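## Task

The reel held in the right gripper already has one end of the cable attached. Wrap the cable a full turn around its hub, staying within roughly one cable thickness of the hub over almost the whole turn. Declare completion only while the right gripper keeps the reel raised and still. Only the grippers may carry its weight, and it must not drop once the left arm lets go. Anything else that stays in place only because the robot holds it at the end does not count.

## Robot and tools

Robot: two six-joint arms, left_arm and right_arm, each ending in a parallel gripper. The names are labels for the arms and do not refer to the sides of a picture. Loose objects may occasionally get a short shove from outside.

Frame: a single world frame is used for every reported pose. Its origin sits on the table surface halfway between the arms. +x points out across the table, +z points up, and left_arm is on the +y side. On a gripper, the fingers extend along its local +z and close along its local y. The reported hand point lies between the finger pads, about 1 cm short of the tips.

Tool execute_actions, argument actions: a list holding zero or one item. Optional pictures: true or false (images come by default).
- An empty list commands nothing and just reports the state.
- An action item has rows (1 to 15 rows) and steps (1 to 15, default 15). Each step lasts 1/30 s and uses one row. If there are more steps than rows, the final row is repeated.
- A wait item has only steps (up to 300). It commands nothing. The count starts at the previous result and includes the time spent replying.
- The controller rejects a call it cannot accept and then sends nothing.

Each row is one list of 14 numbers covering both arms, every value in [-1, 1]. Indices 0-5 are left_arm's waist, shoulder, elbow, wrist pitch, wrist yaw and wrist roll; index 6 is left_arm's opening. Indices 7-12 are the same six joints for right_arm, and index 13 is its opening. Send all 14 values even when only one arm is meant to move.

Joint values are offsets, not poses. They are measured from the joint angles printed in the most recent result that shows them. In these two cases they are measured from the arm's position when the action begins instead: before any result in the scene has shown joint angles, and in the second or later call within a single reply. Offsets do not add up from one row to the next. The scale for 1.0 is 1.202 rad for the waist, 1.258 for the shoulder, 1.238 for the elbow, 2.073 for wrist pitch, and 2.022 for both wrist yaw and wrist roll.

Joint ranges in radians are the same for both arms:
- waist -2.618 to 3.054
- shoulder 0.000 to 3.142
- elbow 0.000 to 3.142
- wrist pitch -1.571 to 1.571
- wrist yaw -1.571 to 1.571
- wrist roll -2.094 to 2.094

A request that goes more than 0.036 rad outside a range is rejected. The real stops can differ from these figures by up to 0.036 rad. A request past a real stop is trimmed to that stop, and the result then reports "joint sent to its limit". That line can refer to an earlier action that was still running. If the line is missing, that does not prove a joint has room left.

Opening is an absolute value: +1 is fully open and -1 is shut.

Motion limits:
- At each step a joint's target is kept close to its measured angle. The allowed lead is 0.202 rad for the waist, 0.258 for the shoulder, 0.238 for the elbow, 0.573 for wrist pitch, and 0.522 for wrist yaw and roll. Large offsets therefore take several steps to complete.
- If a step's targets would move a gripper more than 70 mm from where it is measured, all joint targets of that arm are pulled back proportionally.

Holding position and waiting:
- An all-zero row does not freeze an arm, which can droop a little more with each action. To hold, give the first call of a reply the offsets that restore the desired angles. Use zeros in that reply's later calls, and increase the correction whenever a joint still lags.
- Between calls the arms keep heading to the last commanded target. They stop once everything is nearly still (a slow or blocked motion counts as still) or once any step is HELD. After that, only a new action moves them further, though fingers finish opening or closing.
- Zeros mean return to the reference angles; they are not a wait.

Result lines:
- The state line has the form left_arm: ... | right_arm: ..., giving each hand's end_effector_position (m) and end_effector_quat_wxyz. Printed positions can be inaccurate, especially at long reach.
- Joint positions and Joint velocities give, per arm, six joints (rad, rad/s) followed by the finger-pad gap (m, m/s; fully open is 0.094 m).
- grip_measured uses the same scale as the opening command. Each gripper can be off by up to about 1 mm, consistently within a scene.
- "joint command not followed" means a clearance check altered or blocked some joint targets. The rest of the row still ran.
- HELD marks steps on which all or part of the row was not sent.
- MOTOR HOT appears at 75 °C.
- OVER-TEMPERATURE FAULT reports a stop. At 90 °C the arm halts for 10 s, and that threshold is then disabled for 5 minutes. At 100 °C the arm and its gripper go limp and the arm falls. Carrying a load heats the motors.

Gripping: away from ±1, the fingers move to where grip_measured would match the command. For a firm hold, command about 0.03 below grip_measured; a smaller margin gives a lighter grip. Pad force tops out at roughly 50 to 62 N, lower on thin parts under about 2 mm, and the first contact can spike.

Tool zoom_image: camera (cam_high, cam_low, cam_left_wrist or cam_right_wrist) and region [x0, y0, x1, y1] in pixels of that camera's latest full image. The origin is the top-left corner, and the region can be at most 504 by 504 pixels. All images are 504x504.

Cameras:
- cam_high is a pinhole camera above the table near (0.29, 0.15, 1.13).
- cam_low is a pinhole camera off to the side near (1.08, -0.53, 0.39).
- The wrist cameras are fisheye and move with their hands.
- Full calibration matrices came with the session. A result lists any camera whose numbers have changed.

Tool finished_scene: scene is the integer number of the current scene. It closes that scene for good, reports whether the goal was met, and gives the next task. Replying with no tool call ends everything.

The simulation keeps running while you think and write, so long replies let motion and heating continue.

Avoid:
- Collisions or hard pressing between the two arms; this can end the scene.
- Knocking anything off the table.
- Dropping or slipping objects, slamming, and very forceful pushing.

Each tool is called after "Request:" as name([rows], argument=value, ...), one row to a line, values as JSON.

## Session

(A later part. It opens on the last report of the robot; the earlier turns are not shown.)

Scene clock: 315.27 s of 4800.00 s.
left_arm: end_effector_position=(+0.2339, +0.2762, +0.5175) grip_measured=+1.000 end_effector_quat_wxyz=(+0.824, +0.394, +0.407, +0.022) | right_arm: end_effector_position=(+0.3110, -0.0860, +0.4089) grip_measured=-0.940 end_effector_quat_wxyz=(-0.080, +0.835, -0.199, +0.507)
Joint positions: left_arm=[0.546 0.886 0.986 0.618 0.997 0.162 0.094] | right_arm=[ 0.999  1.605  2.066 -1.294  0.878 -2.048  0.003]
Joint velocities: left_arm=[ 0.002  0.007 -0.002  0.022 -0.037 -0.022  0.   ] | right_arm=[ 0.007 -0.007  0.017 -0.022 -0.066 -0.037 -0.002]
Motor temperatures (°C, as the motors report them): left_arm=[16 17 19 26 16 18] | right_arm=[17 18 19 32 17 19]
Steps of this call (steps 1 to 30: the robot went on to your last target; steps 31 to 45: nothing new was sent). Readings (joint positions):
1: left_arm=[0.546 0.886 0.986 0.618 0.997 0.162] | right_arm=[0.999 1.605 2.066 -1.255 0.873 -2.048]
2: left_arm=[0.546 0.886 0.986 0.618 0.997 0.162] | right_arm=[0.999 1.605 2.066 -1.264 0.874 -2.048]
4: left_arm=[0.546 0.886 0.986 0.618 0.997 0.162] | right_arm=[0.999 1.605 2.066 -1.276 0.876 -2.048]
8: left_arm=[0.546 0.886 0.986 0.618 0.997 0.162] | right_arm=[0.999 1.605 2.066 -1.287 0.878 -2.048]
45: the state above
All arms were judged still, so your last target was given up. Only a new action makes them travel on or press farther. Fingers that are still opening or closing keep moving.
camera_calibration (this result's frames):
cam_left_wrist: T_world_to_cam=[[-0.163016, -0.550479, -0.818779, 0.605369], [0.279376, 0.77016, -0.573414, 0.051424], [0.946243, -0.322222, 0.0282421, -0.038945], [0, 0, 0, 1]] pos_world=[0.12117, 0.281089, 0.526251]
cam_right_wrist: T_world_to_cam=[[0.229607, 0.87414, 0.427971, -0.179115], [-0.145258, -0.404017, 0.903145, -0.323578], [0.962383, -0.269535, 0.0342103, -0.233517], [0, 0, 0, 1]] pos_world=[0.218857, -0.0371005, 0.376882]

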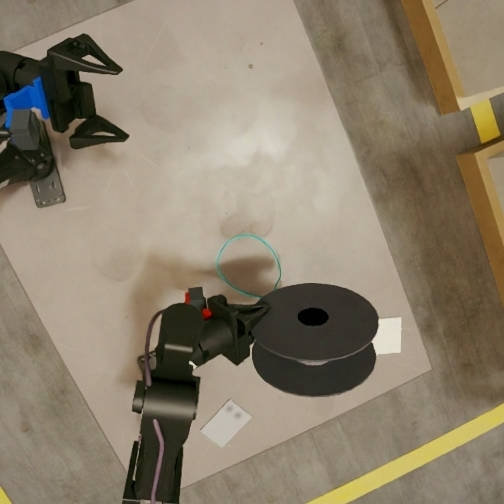

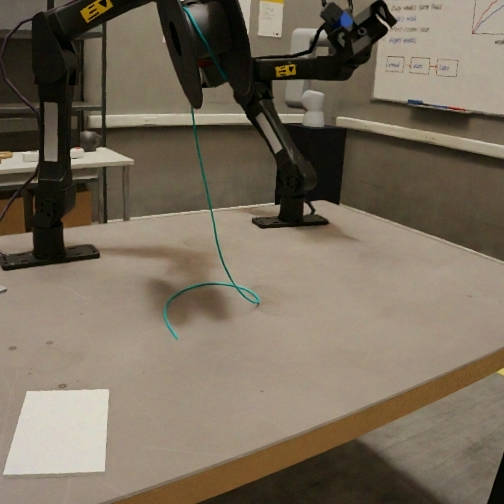

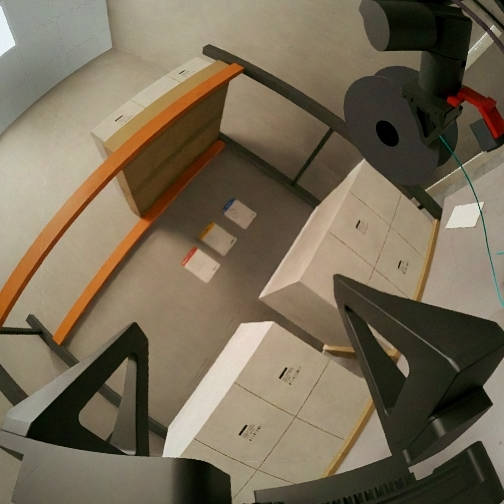

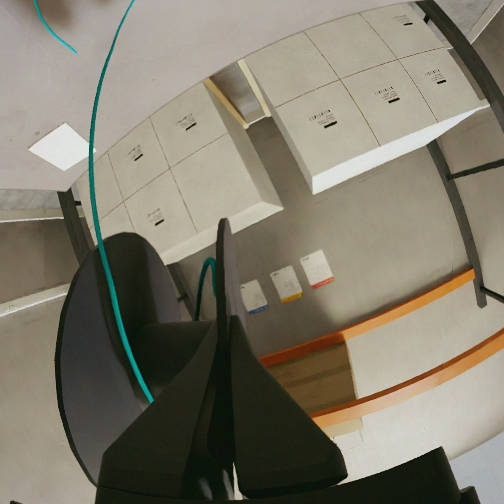

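Request:
execute_actions([
  {"rows": [[0,0,0,0.01,-0.01,0,1, -0.01,0.005,0.01,-0.01,-0.005,0.0,-1],[0,0,0,0.01,-0.01,0,1, -0.02,0.01,0.01,-0.02,-0.02,0.005,-1],[0,0,0,0.01,-0.01,0,1, -0.03,0.015,0.01,-0.03,-0.035,0.01,-1],[0,0,0,0.01,-0.01,0,1, -0.04,0.02,0.01,-0.04,-0.05,0.015,-1],[0,0,0,0.01,-0.01,0,1, -0.05,0.025,0.01,-0.05,-0.07,0.02,-1],[0,0,0,0.01,-0.01,0,1, -0.06,0.03,0.01,-0.06,-0.09,0.025,-1],[0,0,0,0.01,-0.01,0,1, -0.07,0.035,0.01,-0.07,-0.11,0.03,-1],[0,0,0,0.01,-0.01,0,1, -0.08,0.04,0.01,-0.08,-0.13,0.035,-1],[0,0,0,0.01,-0.01,0,1, -0.09,0.045,0.01,-0.09,-0.15,0.04,-1],[0,0,0,0.01,-0.01,0,1, -0.1,0.05,0.01,-0.1,-0.17,0.045,-1],[0,0,0,0.01,-0.01,0,1, -0.11,0.055,0.01,-0.11,-0.19,0.05,-1],[0,0,0,0.01,-0.01,0,1, -0.12,0.06,0.01,-0.12,-0.21,0.055,-1],[0,0,0,0.01,-0.01,0,1, -0.13,0.065,0.01,-0.125,-0.23,0.06,-1],[0,0,0,0.01,-0.01,0,1, -0.14,0.07,0.01,-0.125,-0.245,0.07,-1],[0,0,0,0.01,-0.01,0,1, -0.15,0.075,0.01,-0.125,-0.25,0.075,-1]], "steps": 15},
], pictures=false)

Request:
execute_actions([
  {"steps": 45},
])

Scene clock: 335.23 s of 4800.00 s.
left_arm: end_effector_position=(+0.2339, +0.2765, +0.5180) grip_measured=+1.000 end_effector_quat_wxyz=(+0.824, +0.393, +0.407, +0.023) | right_arm: end_effector_position=(+0.3048, -0.0906, +0.3217) grip_measured=-0.940 end_effector_quat_wxyz=(-0.062, +0.923, -0.222, +0.309)
Joint positions: left_arm=[0.546 0.886 0.986 0.62  0.994 0.162 0.094] | right_arm=[ 0.846  1.685  2.066 -1.501  0.475 -1.95   0.003]
Joint velocities: left_arm=[ 0.007  0.002 -0.027 -0.007 -0.007 -0.007  0.   ] | right_arm=[-0.305  0.193  0.032 -0.359 -0.93   0.33  -0.   ]
Motor temperatures (°C, as the motors report them): left_arm=[16 17 19 25 16 18] | right_arm=[17 19 20 30 18 19]
Steps of this call (steps 1 to 180: nothing new was sent; then 13.47 s passed at rest; steps 181 to 195: all 15 steps of this action). Readings (joint positions):
181: left_arm=[0.546 0.886 0.986 0.619 0.997 0.162] | right_arm=[0.998 1.605 2.066 -1.295 0.874 -2.048]
182: left_arm=[0.546 0.886 0.986 0.619 0.996 0.162] | right_arm=[0.995 1.605 2.066 -1.299 0.863 -2.048]
184: left_arm=[0.546 0.886 0.986 0.619 0.995 0.162] | right_arm=[0.981 1.607 2.066 -1.316 0.828 -2.041]
188: left_arm=[0.546 0.886 0.986 0.620 0.995 0.162] | right_arm=[0.930 1.627 2.066 -1.377 0.725 -2.015]
195: the state above

Scene clock: 336.73 s of 4800.00 s.
left_arm: end_effector_position=(+0.2339, +0.2765, +0.5180) grip_measured=+1.000 end_effector_quat_wxyz=(+0.824, +0.393, +0.407, +0.023) | right_arm: end_effector_position=(+0.2933, -0.0859, +0.3036) grip_measured=-0.940 end_effector_quat_wxyz=(-0.073, +0.936, -0.240, +0.245)
Joint positions: left_arm=[0.546 0.886 0.986 0.62  0.994 0.162 0.094] | right_arm=[ 0.822  1.702  2.066 -1.546  0.351 -1.903  0.003]
Joint velocities: left_arm=[-0.007 -0.002 -0.017 -0.007 -0.022  0.007  0.   ] | right_arm=[ 0.012 -0.022  0.027 -0.066 -0.022 -0.022 -0.   ]
Motor temperatures (°C, as the motors report them): left_arm=[16 17 19 25 16 18] | right_arm=[17 19 20 30 18 19]
Steps of this call (steps 1 to 30: the robot went on to your last target; steps 31 to 45: nothing new was sent). Readings (joint positions):
1: left_arm=[0.546 0.886 0.986 0.620 0.994 0.162] | right_arm=[0.836 1.692 2.066 -1.512 0.447 -1.940]
2: left_arm=[0.546 0.886 0.986 0.620 0.994 0.162] | right_arm=[0.829 1.697 2.066 -1.521 0.427 -1.932]
4: left_arm=[0.546 0.886 0.986 0.620 0.994 0.162] | right_arm=[0.822 1.702 2.066 -1.532 0.399 -1.921]
8: left_arm=[0.546 0.886 0.986 0.620 0.994 0.162] | right_arm=[0.822 1.702 2.066 -1.541 0.369 -1.910]
45: the state above
All arms were judged still, so your last target was given up. Only a new action makes them travel on or press farther. Fingers that are still opening or closing keep moving.
camera_calibration (this result's frames):
cam_left_wrist: T_world_to_cam=[[-0.159694, -0.551809, -0.818538, 0.60546], [0.279049, 0.770128, -0.573615, 0.0516699], [0.946905, -0.320016, 0.0309967, -0.0410624], [0, 0, 0, 1]] pos_world=[0.121152, 0.281165, 0.526503]
cam_right_wrist: T_world_to_cam=[[0.443066, 0.829956, 0.338918, -0.169455], [0.343432, -0.506345, 0.790992, -0.349071], [0.828099, -0.234066, -0.509378, -0.00535295], [0, 0, 0, 1]] pos_world=[0.199395, -0.0373634, 0.330818]

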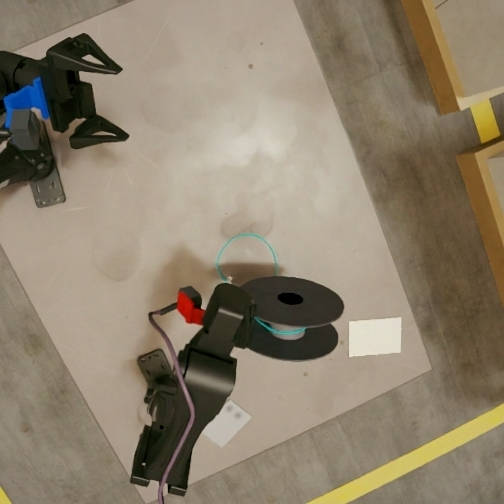

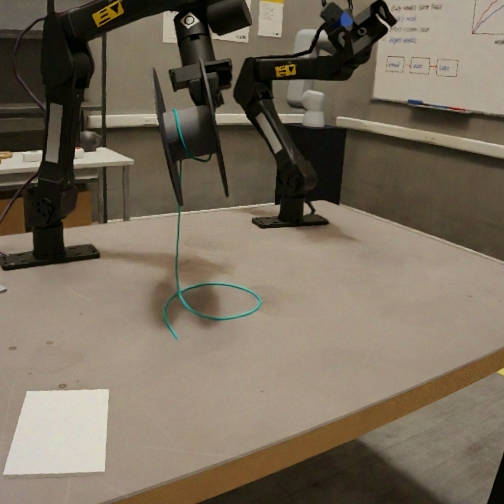

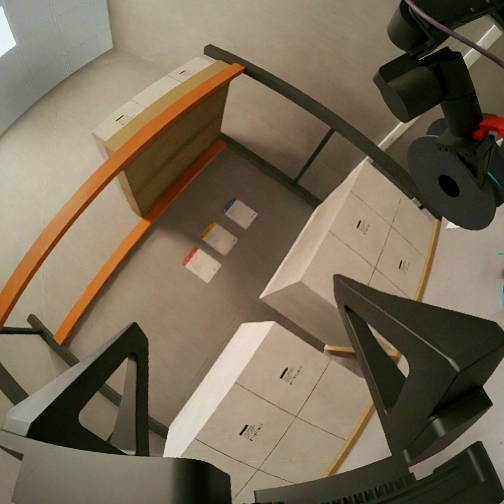

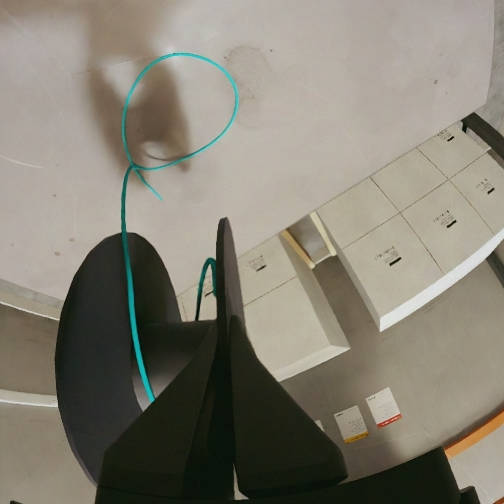

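Request:
execute_actions([
  {"rows": [[0,0,0,0.01,-0.01,0,1, -0.005,-0.01,0.01,0,-0.01,0.02,-1],[0,0,0,0.01,-0.01,0,1, -0.01,-0.01,0.01,0,-0.025,0.04,-1],[0,0,0,0.01,-0.01,0,1, -0.015,-0.01,0.01,0,-0.04,0.06,-1],[0,0,0,0.01,-0.01,0,1, -0.02,-0.01,0.01,0,-0.055,0.08,-1],[0,0,0,0.01,-0.01,0,1, -0.025,-0.01,0.01,0,-0.07,0.1,-1],[0,0,0,0.01,-0.01,0,1, -0.03,-0.01,0.01,0,-0.085,0.12,-1],[0,0,0,0.01,-0.01,0,1, -0.035,-0.01,0.01,0,-0.1,0.14,-1],[0,0,0,0.01,-0.01,0,1, -0.04,-0.01,0.01,0,-0.115,0.16,-1],[0,0,0,0.01,-0.01,0,1, -0.045,-0.01,0.01,0,-0.13,0.18,-1],[0,0,0,0.01,-0.01,0,1, -0.05,-0.01,0.01,0,-0.145,0.2,-1],[0,0,0,0.01,-0.01,0,1, -0.055,-0.01,0.01,0,-0.16,0.22,-1],[0,0,0,0.01,-0.01,0,1, -0.06,-0.01,0.01,0,-0.17,0.24,-1],[0,0,0,0.01,-0.01,0,1, -0.065,-0.01,0.01,0,-0.17,0.26,-1],[0,0,0,0.01,-0.01,0,1, -0.07,-0.01,0.01,0,-0.17,0.28,-1],[0,0,0,0.01,-0.01,0,1, -0.075,-0.01,0.01,0,-0.17,0.3,-1]], "steps": 15},
], pictures=false)

Request:
execute_actions([
  {"rows": [[0,0,0,0,0,0,1, -0.02,-0.02,0.01,0,-0.02,0.11,-1],[0,0,0,0,0,0,1, -0.025,-0.03,0.01,0,-0.02,0.13,-1],[0,0,0,0,0,0,1, -0.03,-0.04,0.01,0,-0.02,0.15,-1],[0,0,0,0,0,0,1, -0.035,-0.05,0.01,0,-0.02,0.17,-1],[0,0,0,0,0,0,1, -0.04,-0.06,0.01,0,-0.02,0.19,-1],[0,0,0,0,0,0,1, -0.045,-0.07,0.01,0,-0.02,0.21,-1],[0,0,0,0,0,0,1, -0.05,-0.08,0.01,0,-0.02,0.23,-1],[0,0,0,0,0,0,1, -0.055,-0.09,0.01,0,-0.02,0.25,-1],[0,0,0,0,0,0,1, -0.06,-0.1,0.01,0,-0.02,0.27,-1],[0,0,0,0,0,0,1, -0.065,-0.11,0.01,0,-0.02,0.29,-1],[0,0,0,0,0,0,1, -0.07,-0.12,0.01,0,-0.02,0.31,-1],[0,0,0,0,0,0,1, -0.075,-0.13,0.01,0,-0.02,0.33,-1],[0,0,0,0,0,0,1, -0.08,-0.14,0.01,0,-0.02,0.35,-1],[0,0,0,0,0,0,1, -0.085,-0.15,0.01,0,-0.02,0.37,-1],[0,0,0,0,0,0,1, -0.09,-0.16,0.01,0,-0.02,0.4,-1]], "steps": 15},
], pictures=false)

Request:
execute_actions([
  {"steps": 45},
])

Scene clock: 351.83 s of 4800.00 s.
left_arm: end_effector_position=(+0.2339, +0.2769, +0.5185) grip_measured=+1.000 end_effector_quat_wxyz=(+0.825, +0.392, +0.406, +0.024) | right_arm: end_effector_position=(+0.2761, -0.0660, +0.2938) grip_measured=-0.940 end_effector_quat_wxyz=(-0.170, +0.873, -0.448, +0.094)
Joint positions: left_arm=[0.546 0.886 0.986 0.622 0.991 0.162 0.094] | right_arm=[ 0.75   1.702  2.066 -1.546  0.054 -1.47   0.003]
Joint velocities: left_arm=[-0.012 -0.012 -0.017 -0.022 -0.051  0.022  0.   ] | right_arm=[-0.168 -0.017 -0.002 -0.066 -0.344  1.106 -0.001]
Motor temperatures (°C, as the motors report them): left_arm=[16 17 19 26 16 18] | right_arm=[17 20 20 28 18 19]
Steps of this call (steps 1 to 180: nothing new was sent; then 8.60 s passed at rest; steps 181 to 195: all 15 steps of this action). Readings (joint positions):
181: left_arm=[0.546 0.886 0.986 0.620 0.994 0.162] | right_arm=[0.822 1.702 2.066 -1.546 0.348 -1.898]
182: left_arm=[0.546 0.886 0.986 0.620 0.993 0.162] | right_arm=[0.821 1.702 2.066 -1.546 0.338 -1.887]
184: left_arm=[0.546 0.886 0.986 0.621 0.992 0.162] | right_arm=[0.816 1.702 2.066 -1.546 0.305 -1.848]
188: left_arm=[0.546 0.886 0.986 0.622 0.992 0.162] | right_arm=[0.792 1.702 2.066 -1.546 0.213 -1.729]
195: the state above

Scene clock: 352.33 s of 4800.00 s.
left_arm: end_effector_position=(+0.2337, +0.2763, +0.5181) grip_measured=+1.000 end_effector_quat_wxyz=(+0.824, +0.394, +0.406, +0.023) | right_arm: end_effector_position=(+0.2666, -0.1054, +0.3448) grip_measured=-0.940 end_effector_quat_wxyz=(-0.268, +0.656, -0.705, +0.037)
Joint positions: left_arm=[0.546 0.886 0.986 0.622 0.995 0.162 0.094] | right_arm=[ 0.659  1.543  2.066 -1.546  0.017 -0.86   0.003]
Joint velocities: left_arm=[ 0.002  0.002  0.012 -0.022  0.037  0.007  0.   ] | right_arm=[-0.173 -0.383 -0.007 -0.022  0.007  1.209 -0.001]
Motor temperatures (°C, as the motors report them): left_arm=[16 17 19 26 16 18] | right_arm=[17 20 20 28 18 19]
Steps of this call (steps 1 to 15: all 15 steps of this action). Readings (joint positions):
1: left_arm=[0.546 0.886 0.986 0.622 0.992 0.162] | right_arm=[0.745 1.702 2.066 -1.546 0.044 -1.429]
2: left_arm=[0.546 0.886 0.986 0.622 0.992 0.162] | right_arm=[0.739 1.702 2.066 -1.546 0.036 -1.388]
4: left_arm=[0.546 0.886 0.986 0.622 0.993 0.162] | right_arm=[0.727 1.696 2.066 -1.546 0.026 -1.307]
8: left_arm=[0.546 0.886 0.986 0.622 0.995 0.162] | right_arm=[0.702 1.652 2.066 -1.546 0.019 -1.145]
15: the state above

Scene clock: 353.83 s of 4800.00 s.
left_arm: end_effector_position=(+0.2337, +0.2763, +0.5181) grip_measured=+1.000 end_effector_quat_wxyz=(+0.824, +0.394, +0.406, +0.023) | right_arm: end_effector_position=(+0.2621, -0.1131, +0.3547) grip_measured=-0.940 end_effector_quat_wxyz=(+0.286, -0.579, +0.763, -0.013)
Joint positions: left_arm=[0.546 0.886 0.986 0.622 0.995 0.162 0.094] | right_arm=[ 0.648  1.509  2.066 -1.548  0.016 -0.671  0.003]
Joint velocities: left_arm=[-0.002 -0.002  0.007  0.022  0.037 -0.022  0.   ] | right_arm=[-0.002  0.007  0.007 -0.022 -0.007  0.051 -0.002]
Motor temperatures (°C, as the motors report them): left_arm=[16 17 19 26 16 18] | right_arm=[17 20 20 28 17 19]
Steps of this call (steps 1 to 30: the robot went on to your last target; steps 31 to 45: nothing new was sent). Readings (joint positions):
1: left_arm=[0.546 0.886 0.986 0.622 0.995 0.162] | right_arm=[0.654 1.531 2.066 -1.547 0.016 -0.821]
2: left_arm=[0.546 0.886 0.986 0.622 0.995 0.162] | right_arm=[0.650 1.521 2.066 -1.547 0.016 -0.791]
4: left_arm=[0.546 0.886 0.986 0.622 0.995 0.162] | right_arm=[0.648 1.510 2.066 -1.548 0.016 -0.747]
8: left_arm=[0.546 0.886 0.986 0.622 0.995 0.162] | right_arm=[0.648 1.509 2.066 -1.548 0.016 -0.701]
45: the state above
All arms were judged still, so your last target was given up. Only a new action makes them travel on or press farther. Fingers that are still opening or closing keep moving.
camera_calibration (this result's frames):
cam_left_wrist: T_world_to_cam=[[-0.159233, -0.550637, -0.819417, 0.605393], [0.280366, 0.770611, -0.572323, 0.0508338], [0.946594, -0.320869, 0.0316735, -0.040952], [0, 0, 0, 1]] pos_world=[0.120911, 0.281039, 0.526459]
cam_right_wrist: T_world_to_cam=[[0.832058, -0.416608, 0.36622, -0.402934], [-0.464937, -0.883882, 0.0508491, 0.0391635], [0.302511, -0.212579, -0.929138, 0.329174], [0, 0, 0, 1]] pos_world=[0.253894, -0.0632744, 0.45142]

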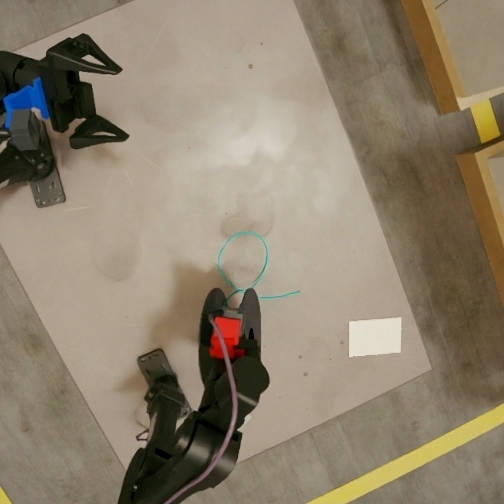

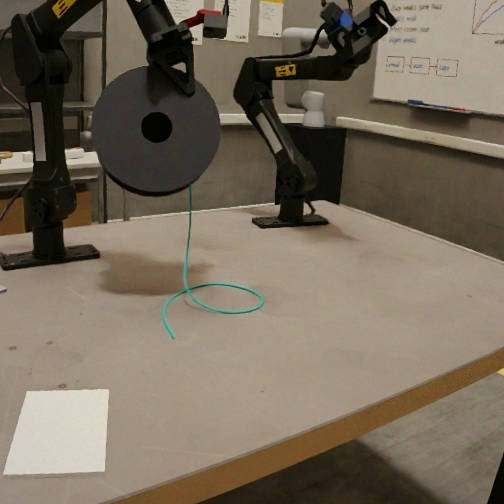

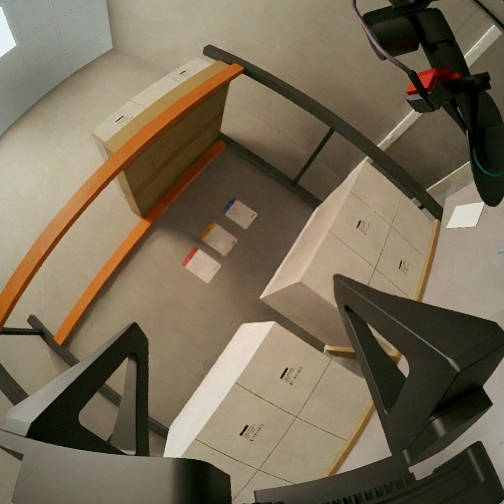

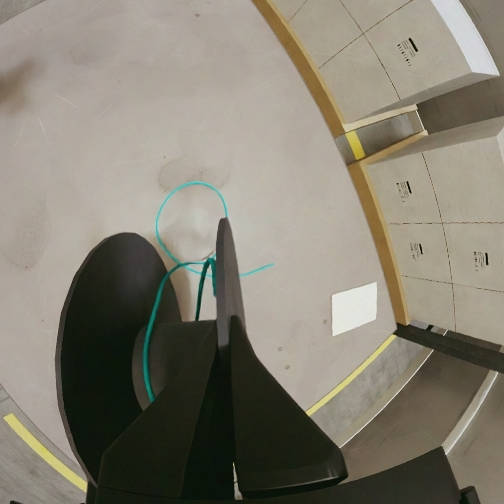

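Request:
execute_actions([
  {"rows": [[0,0,0,0.01,-0.01,0,1, 0,-0.005,0.01,0.015,0,0.02,-1],[0,0,0,0.01,-0.01,0,1, 0,-0.01,0.01,0.03,0,0.04,-1],[0,0,0,0.01,-0.01,0,1, 0,-0.015,0.01,0.045,0,0.06,-1],[0,0,0,0.01,-0.01,0,1, 0,-0.02,0.01,0.06,0,0.08,-1],[0,0,0,0.01,-0.01,0,1, 0,-0.025,0.01,0.075,0,0.1,-1],[0,0,0,0.01,-0.01,0,1, 0,-0.03,0.01,0.09,0,0.12,-1],[0,0,0,0.01,-0.01,0,1, 0,-0.035,0.01,0.11,0,0.14,-1],[0,0,0,0.01,-0.01,0,1, 0,-0.04,0.01,0.13,0,0.16,-1],[0,0,0,0.01,-0.01,0,1, 0,-0.045,0.01,0.15,0,0.18,-1],[0,0,0,0.01,-0.01,0,1, 0,-0.05,0.01,0.17,0,0.2,-1],[0,0,0,0.01,-0.01,0,1, 0,-0.055,0.01,0.19,0,0.22,-1],[0,0,0,0.01,-0.01,0,1, 0,-0.06,0.01,0.21,0,0.24,-1],[0,0,0,0.01,-0.01,0,1, 0,-0.065,0.01,0.23,0,0.26,-1],[0,0,0,0.01,-0.01,0,1, 0,-0.07,0.01,0.25,0,0.28,-1],[0,0,0,0.01,-0.01,0,1, 0,-0.075,0.01,0.27,0,0.3,-1]], "steps": 15},
], pictures=false)

Request:
execute_actions([
  {"rows": [[0,0,0,0,0,0,1, 0,-0.02,0.01,0.11,0,0.09,-1],[0,0,0,0,0,0,1, 0,-0.02,0.01,0.13,0,0.09,-1],[0,0,0,0,0,0,1, 0,-0.02,0.01,0.15,0,0.09,-1],[0,0,0,0,0,0,1, 0,-0.02,0.01,0.17,0,0.09,-1],[0,0,0,0,0,0,1, 0,-0.02,0.01,0.19,0,0.09,-1],[0,0,0,0,0,0,1, 0,-0.02,0.01,0.21,0,0.09,-1],[0,0,0,0,0,0,1, 0,-0.02,0.01,0.23,0,0.09,-1],[0,0,0,0,0,0,1, 0,-0.02,0.01,0.25,0,0.09,-1],[0,0,0,0,0,0,1, 0,-0.02,0.01,0.27,0,0.09,-1],[0,0,0,0,0,0,1, 0,-0.02,0.01,0.29,0,0.09,-1],[0,0,0,0,0,0,1, 0,-0.02,0.01,0.31,0,0.09,-1],[0,0,0,0,0,0,1, 0,-0.02,0.01,0.33,0,0.09,-1],[0,0,0,0,0,0,1, 0,-0.02,0.01,0.35,0,0.09,-1],[0,0,0,0,0,0,1, 0,-0.02,0.01,0.37,0,0.09,-1],[0,0,0,0,0,0,1, 0,-0.02,0.01,0.39,0,0.09,-1]], "steps": 15},
], pictures=false)

Request:
execute_actions([
  {"rows": [[0,0,0,0,0,0,1, 0,0,0.01,0.12,0,0,-1],[0,0,0,0,0,0,1, 0,0,0.01,0.14,0,0,-1],[0,0,0,0,0,0,1, 0,0,0.01,0.16,0,0,-1],[0,0,0,0,0,0,1, 0,0,0.01,0.18,0,0,-1],[0,0,0,0,0,0,1, 0,0,0.01,0.2,0,0,-1],[0,0,0,0,0,0,1, 0,0,0.01,0.22,0,0,-1],[0,0,0,0,0,0,1, 0,0,0.01,0.24,0,0,-1],[0,0,0,0,0,0,1, 0,0,0.01,0.26,0,0,-1],[0,0,0,0,0,0,1, 0,0,0.01,0.28,0,0,-1],[0,0,0,0,0,0,1, 0,0,0.01,0.29,0,0,-1],[0,0,0,0,0,0,1, 0,0,0.01,0.3,0,0,-1]], "steps": 15},
], pictures=false)

Request:
execute_actions([
  {"steps": 75},
])

Scene clock: 376.83 s of 4800.00 s.
left_arm: end_effector_position=(+0.2337, +0.2767, +0.5186) grip_measured=+1.000 end_effector_quat_wxyz=(+0.825, +0.393, +0.405, +0.025) | right_arm: end_effector_position=(+0.3016, -0.0842, +0.4348) grip_measured=-0.941 end_effector_quat_wxyz=(+0.469, -0.369, +0.798, +0.085)
Joint positions: left_arm=[0.546 0.886 0.986 0.624 0.992 0.162 0.094] | right_arm=[ 0.648  1.457  2.066 -1.186  0.017 -0.243  0.003]
Joint velocities: left_arm=[-0.012  0.002 -0.007 -0.007  0.022 -0.037  0.   ] | right_arm=[-0.022 -0.222  0.007  1.136 -0.051  1.048  0.001]
Motor temperatures (°C, as the motors report them): left_arm=[16 17 19 25 16 18] | right_arm=[17 20 20 29 17 19]
Steps of this call (steps 1 to 180: nothing new was sent; then 16.50 s passed at rest; steps 181 to 195: all 15 steps of this action). Readings (joint positions):
181: left_arm=[0.546 0.886 0.986 0.622 0.995 0.162] | right_arm=[0.648 1.509 2.066 -1.547 0.016 -0.667]
182: left_arm=[0.546 0.886 0.986 0.622 0.995 0.162] | right_arm=[0.648 1.509 2.066 -1.543 0.016 -0.656]
184: left_arm=[0.546 0.886 0.986 0.623 0.994 0.162] | right_arm=[0.648 1.509 2.066 -1.521 0.016 -0.618]
188: left_arm=[0.546 0.886 0.986 0.623 0.993 0.162] | right_arm=[0.648 1.504 2.066 -1.431 0.016 -0.501]
195: the state above

Scene clock: 377.33 s of 4800.00 s.
left_arm: end_effector_position=(+0.2334, +0.2761, +0.5182) grip_measured=+1.000 end_effector_quat_wxyz=(+0.824, +0.395, +0.405, +0.024) | right_arm: end_effector_position=(+0.3296, -0.0637, +0.5776) grip_measured=-0.941 end_effector_quat_wxyz=(+0.690, -0.239, +0.657, +0.189)
Joint positions: left_arm=[0.546 0.886 0.986 0.624 0.996 0.162 0.094] | right_arm=[ 0.648  1.445  2.066 -0.599  0.017 -0.083  0.003]
Joint velocities: left_arm=[ 0.012  0.002 -0.007  0.037  0.007 -0.095  0.   ] | right_arm=[-0.007  0.007 -0.012  1.179 -0.051  0.022 -0.   ]
Motor temperatures (°C, as the motors report them): left_arm=[16 17 19 25 16 18] | right_arm=[17 20 20 29 17 19]
Steps of this call (steps 1 to 15: all 15 steps of this action). Readings (joint positions):
1: left_arm=[0.546 0.886 0.986 0.624 0.993 0.162] | right_arm=[0.648 1.451 2.066 -1.148 0.017 -0.209]
2: left_arm=[0.546 0.886 0.986 0.624 0.993 0.162] | right_arm=[0.648 1.447 2.066 -1.109 0.017 -0.182]
4: left_arm=[0.546 0.886 0.986 0.624 0.995 0.162] | right_arm=[0.648 1.445 2.066 -1.032 0.017 -0.143]
8: left_arm=[0.546 0.886 0.986 0.624 0.996 0.162] | right_arm=[0.648 1.445 2.066 -0.879 0.017 -0.104]
15: the state above

Scene clock: 377.83 s of 4800.00 s.
left_arm: end_effector_position=(+0.2331, +0.2756, +0.5178) grip_measured=+1.000 end_effector_quat_wxyz=(+0.824, +0.397, +0.405, +0.023) | right_arm: end_effector_position=(+0.3001, -0.0853, +0.7019) grip_measured=-0.941 end_effector_quat_wxyz=(+0.841, -0.164, +0.460, +0.233)
Joint positions: left_arm=[0.546 0.886 0.986 0.624 1.001 0.162 0.094] | right_arm=[ 0.648  1.445  2.066 -0.072  0.017 -0.082  0.003]
Joint velocities: left_arm=[-0.007 -0.012 -0.007 -0.007 -0.051  0.081  0.   ] | right_arm=[ 0.007  0.007 -0.012  0.432 -0.037  0.007  0.001]
Motor temperatures (°C, as the motors report them): left_arm=[16 17 19 25 16 18] | right_arm=[17 20 20 29 17 19]
Steps of this call (steps 1 to 15: all 15 steps of this action). Readings (joint positions):
1: left_arm=[0.546 0.886 0.986 0.624 0.997 0.162] | right_arm=[0.648 1.445 2.066 -0.560 0.017 -0.082]
2: left_arm=[0.546 0.886 0.986 0.624 0.998 0.162] | right_arm=[0.648 1.445 2.066 -0.521 0.017 -0.082]
4: left_arm=[0.546 0.886 0.986 0.624 0.999 0.162] | right_arm=[0.648 1.445 2.066 -0.443 0.017 -0.082]
8: left_arm=[0.546 0.886 0.986 0.624 1.000 0.162] | right_arm=[0.648 1.445 2.066 -0.285 0.017 -0.082]
15: the state above

Scene clock: 380.33 s of 4800.00 s.
left_arm: end_effector_position=(+0.2331, +0.2755, +0.5178) grip_measured=+1.000 end_effector_quat_wxyz=(+0.824, +0.397, +0.405, +0.023) | right_arm: end_effector_position=(+0.2954, -0.0888, +0.7111) grip_measured=-0.941 end_effector_quat_wxyz=(+0.851, -0.157, +0.442, +0.236)
Joint positions: left_arm=[0.546 0.886 0.986 0.624 1.001 0.162 0.094] | right_arm=[ 0.648  1.445  2.066 -0.028  0.017 -0.082  0.003]
Joint velocities: left_arm=[-0.012 -0.007  0.012 -0.051 -0.051  0.081  0.   ] | right_arm=[ 0.012  0.007 -0.017 -0.007  0.037  0.007 -0.001]
Motor temperatures (°C, as the motors report them): left_arm=[16 17 19 25 16 18] | right_arm=[17 20 20 30 17 19]
Steps of this call (steps 1 to 30: the robot went on to your last target; steps 31 to 75: nothing new was sent). Readings (joint positions):
1: left_arm=[0.546 0.886 0.986 0.624 1.001 0.162] | right_arm=[0.648 1.445 2.066 -0.060 0.017 -0.082]
2: left_arm=[0.546 0.886 0.986 0.624 1.001 0.162] | right_arm=[0.648 1.445 2.066 -0.052 0.017 -0.082]
4: left_arm=[0.546 0.886 0.986 0.624 1.001 0.162] | right_arm=[0.648 1.445 2.066 -0.041 0.017 -0.082]
8: left_arm=[0.546 0.886 0.986 0.624 1.001 0.162] | right_arm=[0.648 1.445 2.066 -0.032 0.017 -0.082]
75: the state above
All arms were judged still, so your last target was given up. Only a new action makes them travel on or press farther. Fingers that are still opening or closing keep moving.
camera_calibration (this result's frames):
cam_left_wrist: T_world_to_cam=[[-0.161269, -0.546485, -0.821795, 0.605136], [0.283894, 0.771811, -0.568957, 0.0485534], [0.945197, -0.325058, 0.0306743, -0.0386504], [0, 0, 0, 1]] pos_world=[0.120338, 0.28066, 0.526108]
cam_right_wrist: T_world_to_cam=[[0.536895, -0.84265, -0.0410515, -0.21208], [0.00868104, 0.0541749, -0.998494, 0.747561], [0.843605, 0.53573, 0.0364013, -0.124533], [0, 0, 0, 1]] pos_world=[0.212432, -0.152492, 0.742262]

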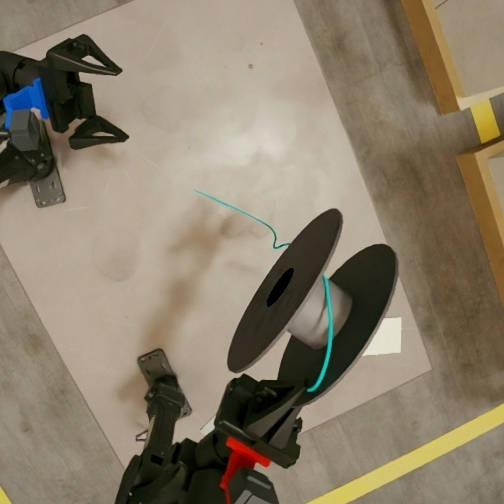

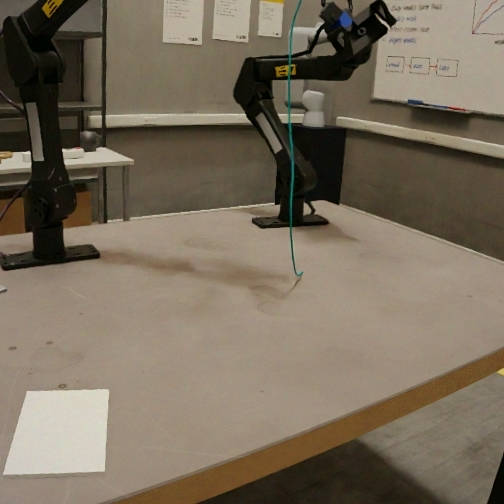

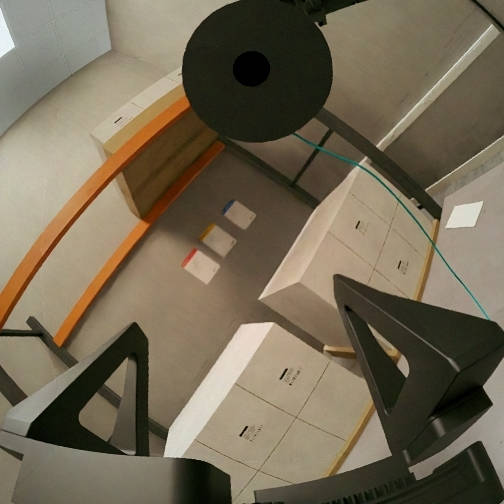

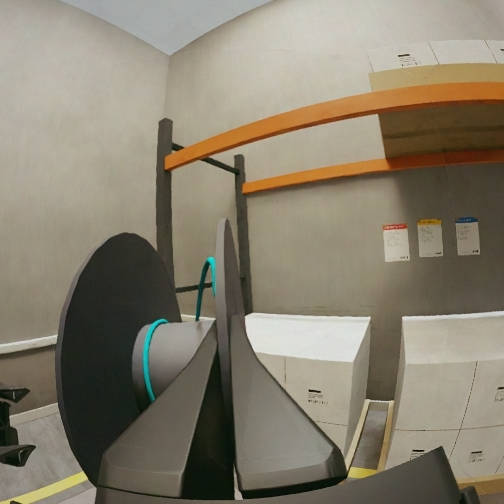

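Request:
execute_actions([
  {"rows": [[0,0,0,0.01,-0.01,0,1, 0.015,0,0.01,0.03,0,0,-1],[0,0,0,0.01,-0.01,0,1, 0.03,0,0.01,0.04,0,0,-1],[0,0,0,0.01,-0.01,0,1, 0.045,0,0.01,0.05,0,0,-1],[0,0,0,0.01,-0.01,0,1, 0.06,0,0.01,0.06,0,0,-1],[0,0,0,0.01,-0.01,0,1, 0.075,0,0.01,0.07,0,0,-1],[0,0,0,0.01,-0.01,0,1, 0.09,0,0.01,0.08,0,0,-1],[0,0,0,0.01,-0.01,0,1, 0.105,0,0.01,0.09,0,0,-1],[0,0,0,0.01,-0.01,0,1, 0.12,0,0.01,0.1,0,0,-1],[0,0,0,0.01,-0.01,0,1, 0.135,0,0.01,0.11,0,0,-1],[0,0,0,0.01,-0.01,0,1, 0.15,0,0.01,0.12,0,0,-1],[0,0,0,0.01,-0.01,0,1, 0.165,0,0.01,0.13,0,0,-1],[0,0,0,0.01,-0.01,0,1, 0.18,0,0.01,0.14,0,0,-1],[0,0,0,0.01,-0.01,0,1, 0.195,0,0.01,0.15,0,0,-1],[0,0,0,0.01,-0.01,0,1, 0.21,0,0.01,0.16,0,0,-1]], "steps": 15},
], pictures=false)

Request:
execute_actions([
  {"steps": 90},
])

Scene clock: 389.70 s of 4800.00 s.
left_arm: end_effector_position=(+0.2331, +0.2758, +0.5182) grip_measured=+1.000 end_effector_quat_wxyz=(+0.824, +0.396, +0.404, +0.024) | right_arm: end_effector_position=(+0.2174, -0.0537, +0.7515) grip_measured=-0.941 end_effector_quat_wxyz=(+0.859, -0.164, +0.335, +0.351)
Joint positions: left_arm=[0.546 0.886 0.986 0.625 0.998 0.162 0.094] | right_arm=[ 0.879  1.445  2.066  0.185  0.015 -0.082  0.003]
Joint velocities: left_arm=[-0.022  0.012  0.007  0.066 -0.022 -0.051  0.   ] | right_arm=[ 0.398  0.012 -0.012  0.447 -0.037  0.007 -0.001]
Motor temperatures (°C, as the motors report them): left_arm=[16 17 19 25 16 18] | right_arm=[17 19 20 31 17 19]
Steps of this call (steps 1 to 266: nothing new was sent; steps 267 to 281: all 15 steps of this action). Readings (joint positions):
267: left_arm=[0.546 0.886 0.986 0.624 1.001 0.162] | right_arm=[0.649 1.445 2.066 -0.027 0.017 -0.082]
268: left_arm=[0.546 0.886 0.986 0.624 1.000 0.162] | right_arm=[0.655 1.445 2.066 -0.024 0.019 -0.082]
270: left_arm=[0.546 0.886 0.986 0.624 0.999 0.162] | right_arm=[0.679 1.445 2.066 -0.010 0.022 -0.082]
274: left_arm=[0.546 0.886 0.986 0.625 0.998 0.162] | right_arm=[0.755 1.445 2.066 0.049 0.020 -0.082]
281: the state above

Scene clock: 392.70 s of 4800.00 s.
left_arm: end_effector_position=(+0.2331, +0.2758, +0.5182) grip_measured=+1.000 end_effector_quat_wxyz=(+0.824, +0.396, +0.404, +0.024) | right_arm: end_effector_position=(+0.2037, -0.0596, +0.7634) grip_measured=-0.941 end_effector_quat_wxyz=(+0.867, -0.154, +0.303, +0.364)
Joint positions: left_arm=[0.546 0.886 0.986 0.625 0.998 0.162 0.094] | right_arm=[ 0.897  1.445  2.066  0.257  0.009 -0.082  0.003]
Joint velocities: left_arm=[ 0.007  0.002 -0.002 -0.007  0.022 -0.022  0.   ] | right_arm=[-0.022 -0.007 -0.002 -0.037 -0.037  0.051 -0.001]
Motor temperatures (°C, as the motors report them): left_arm=[16 17 19 25 16 18] | right_arm=[17 19 20 31 17 19]
Steps of this call (steps 1 to 30: the robot went on to your last target; steps 31 to 90: nothing new was sent). Readings (joint positions):
1: left_arm=[0.546 0.886 0.986 0.625 0.998 0.162] | right_arm=[0.890 1.445 2.066 0.201 0.011 -0.082]
2: left_arm=[0.546 0.886 0.986 0.625 0.998 0.162] | right_arm=[0.895 1.445 2.066 0.215 0.009 -0.082]
4: left_arm=[0.546 0.886 0.986 0.625 0.998 0.162] | right_arm=[0.897 1.445 2.066 0.235 0.008 -0.082]
8: left_arm=[0.546 0.886 0.986 0.625 0.998 0.162] | right_arm=[0.897 1.445 2.066 0.250 0.009 -0.082]
90: the state above
All arms were judged still, so your last target was given up. Only a new action makes them travel on or press farther. Fingers that are still opening or closing keep moving.
camera_calibration (this result's frames):
cam_left_wrist: T_world_to_cam=[[-0.158243, -0.547937, -0.821416, 0.605234], [0.283361, 0.771706, -0.569365, 0.0489235], [0.945868, -0.322856, 0.0331471, -0.0406522], [0, 0, 0, 1]] pos_world=[0.120363, 0.280751, 0.526352]
cam_right_wrist: T_world_to_cam=[[0.740496, -0.670085, -0.051484, -0.159355], [0.1756, 0.266858, -0.947603, 0.738823], [0.648714, 0.692656, 0.315274, -0.228576], [0, 0, 0, 1]] pos_world=[0.136545, -0.145618, 0.763971]

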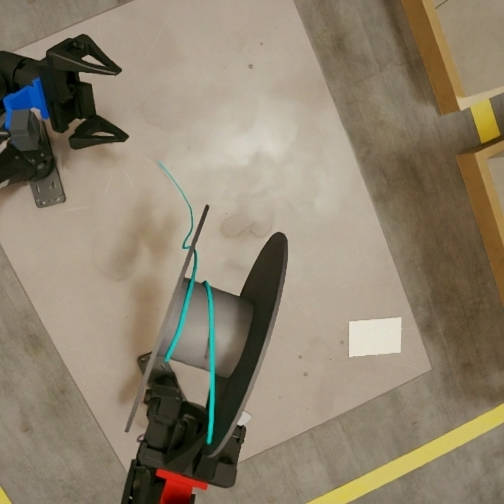

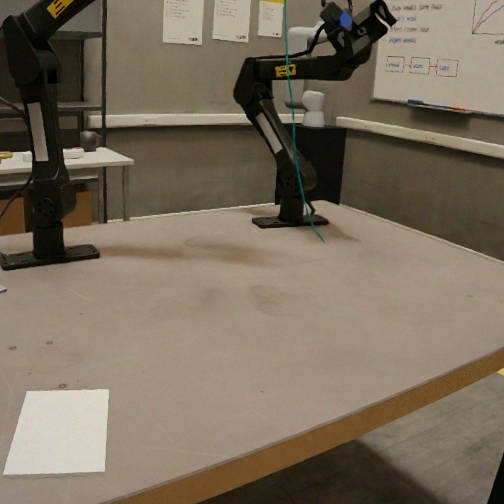

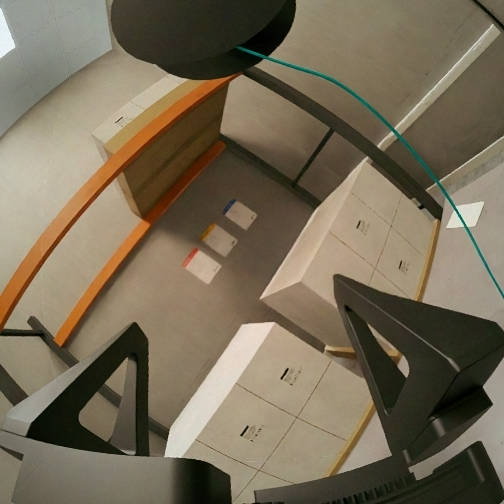

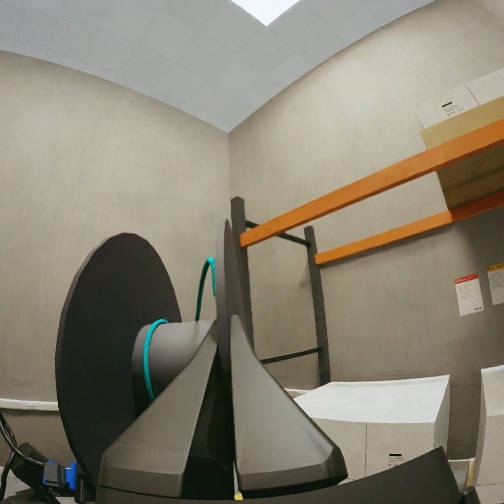

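Wrapped more than one full turn, snug.

Request:
finished_scene(scene=1)

The scene is finished: the task was done.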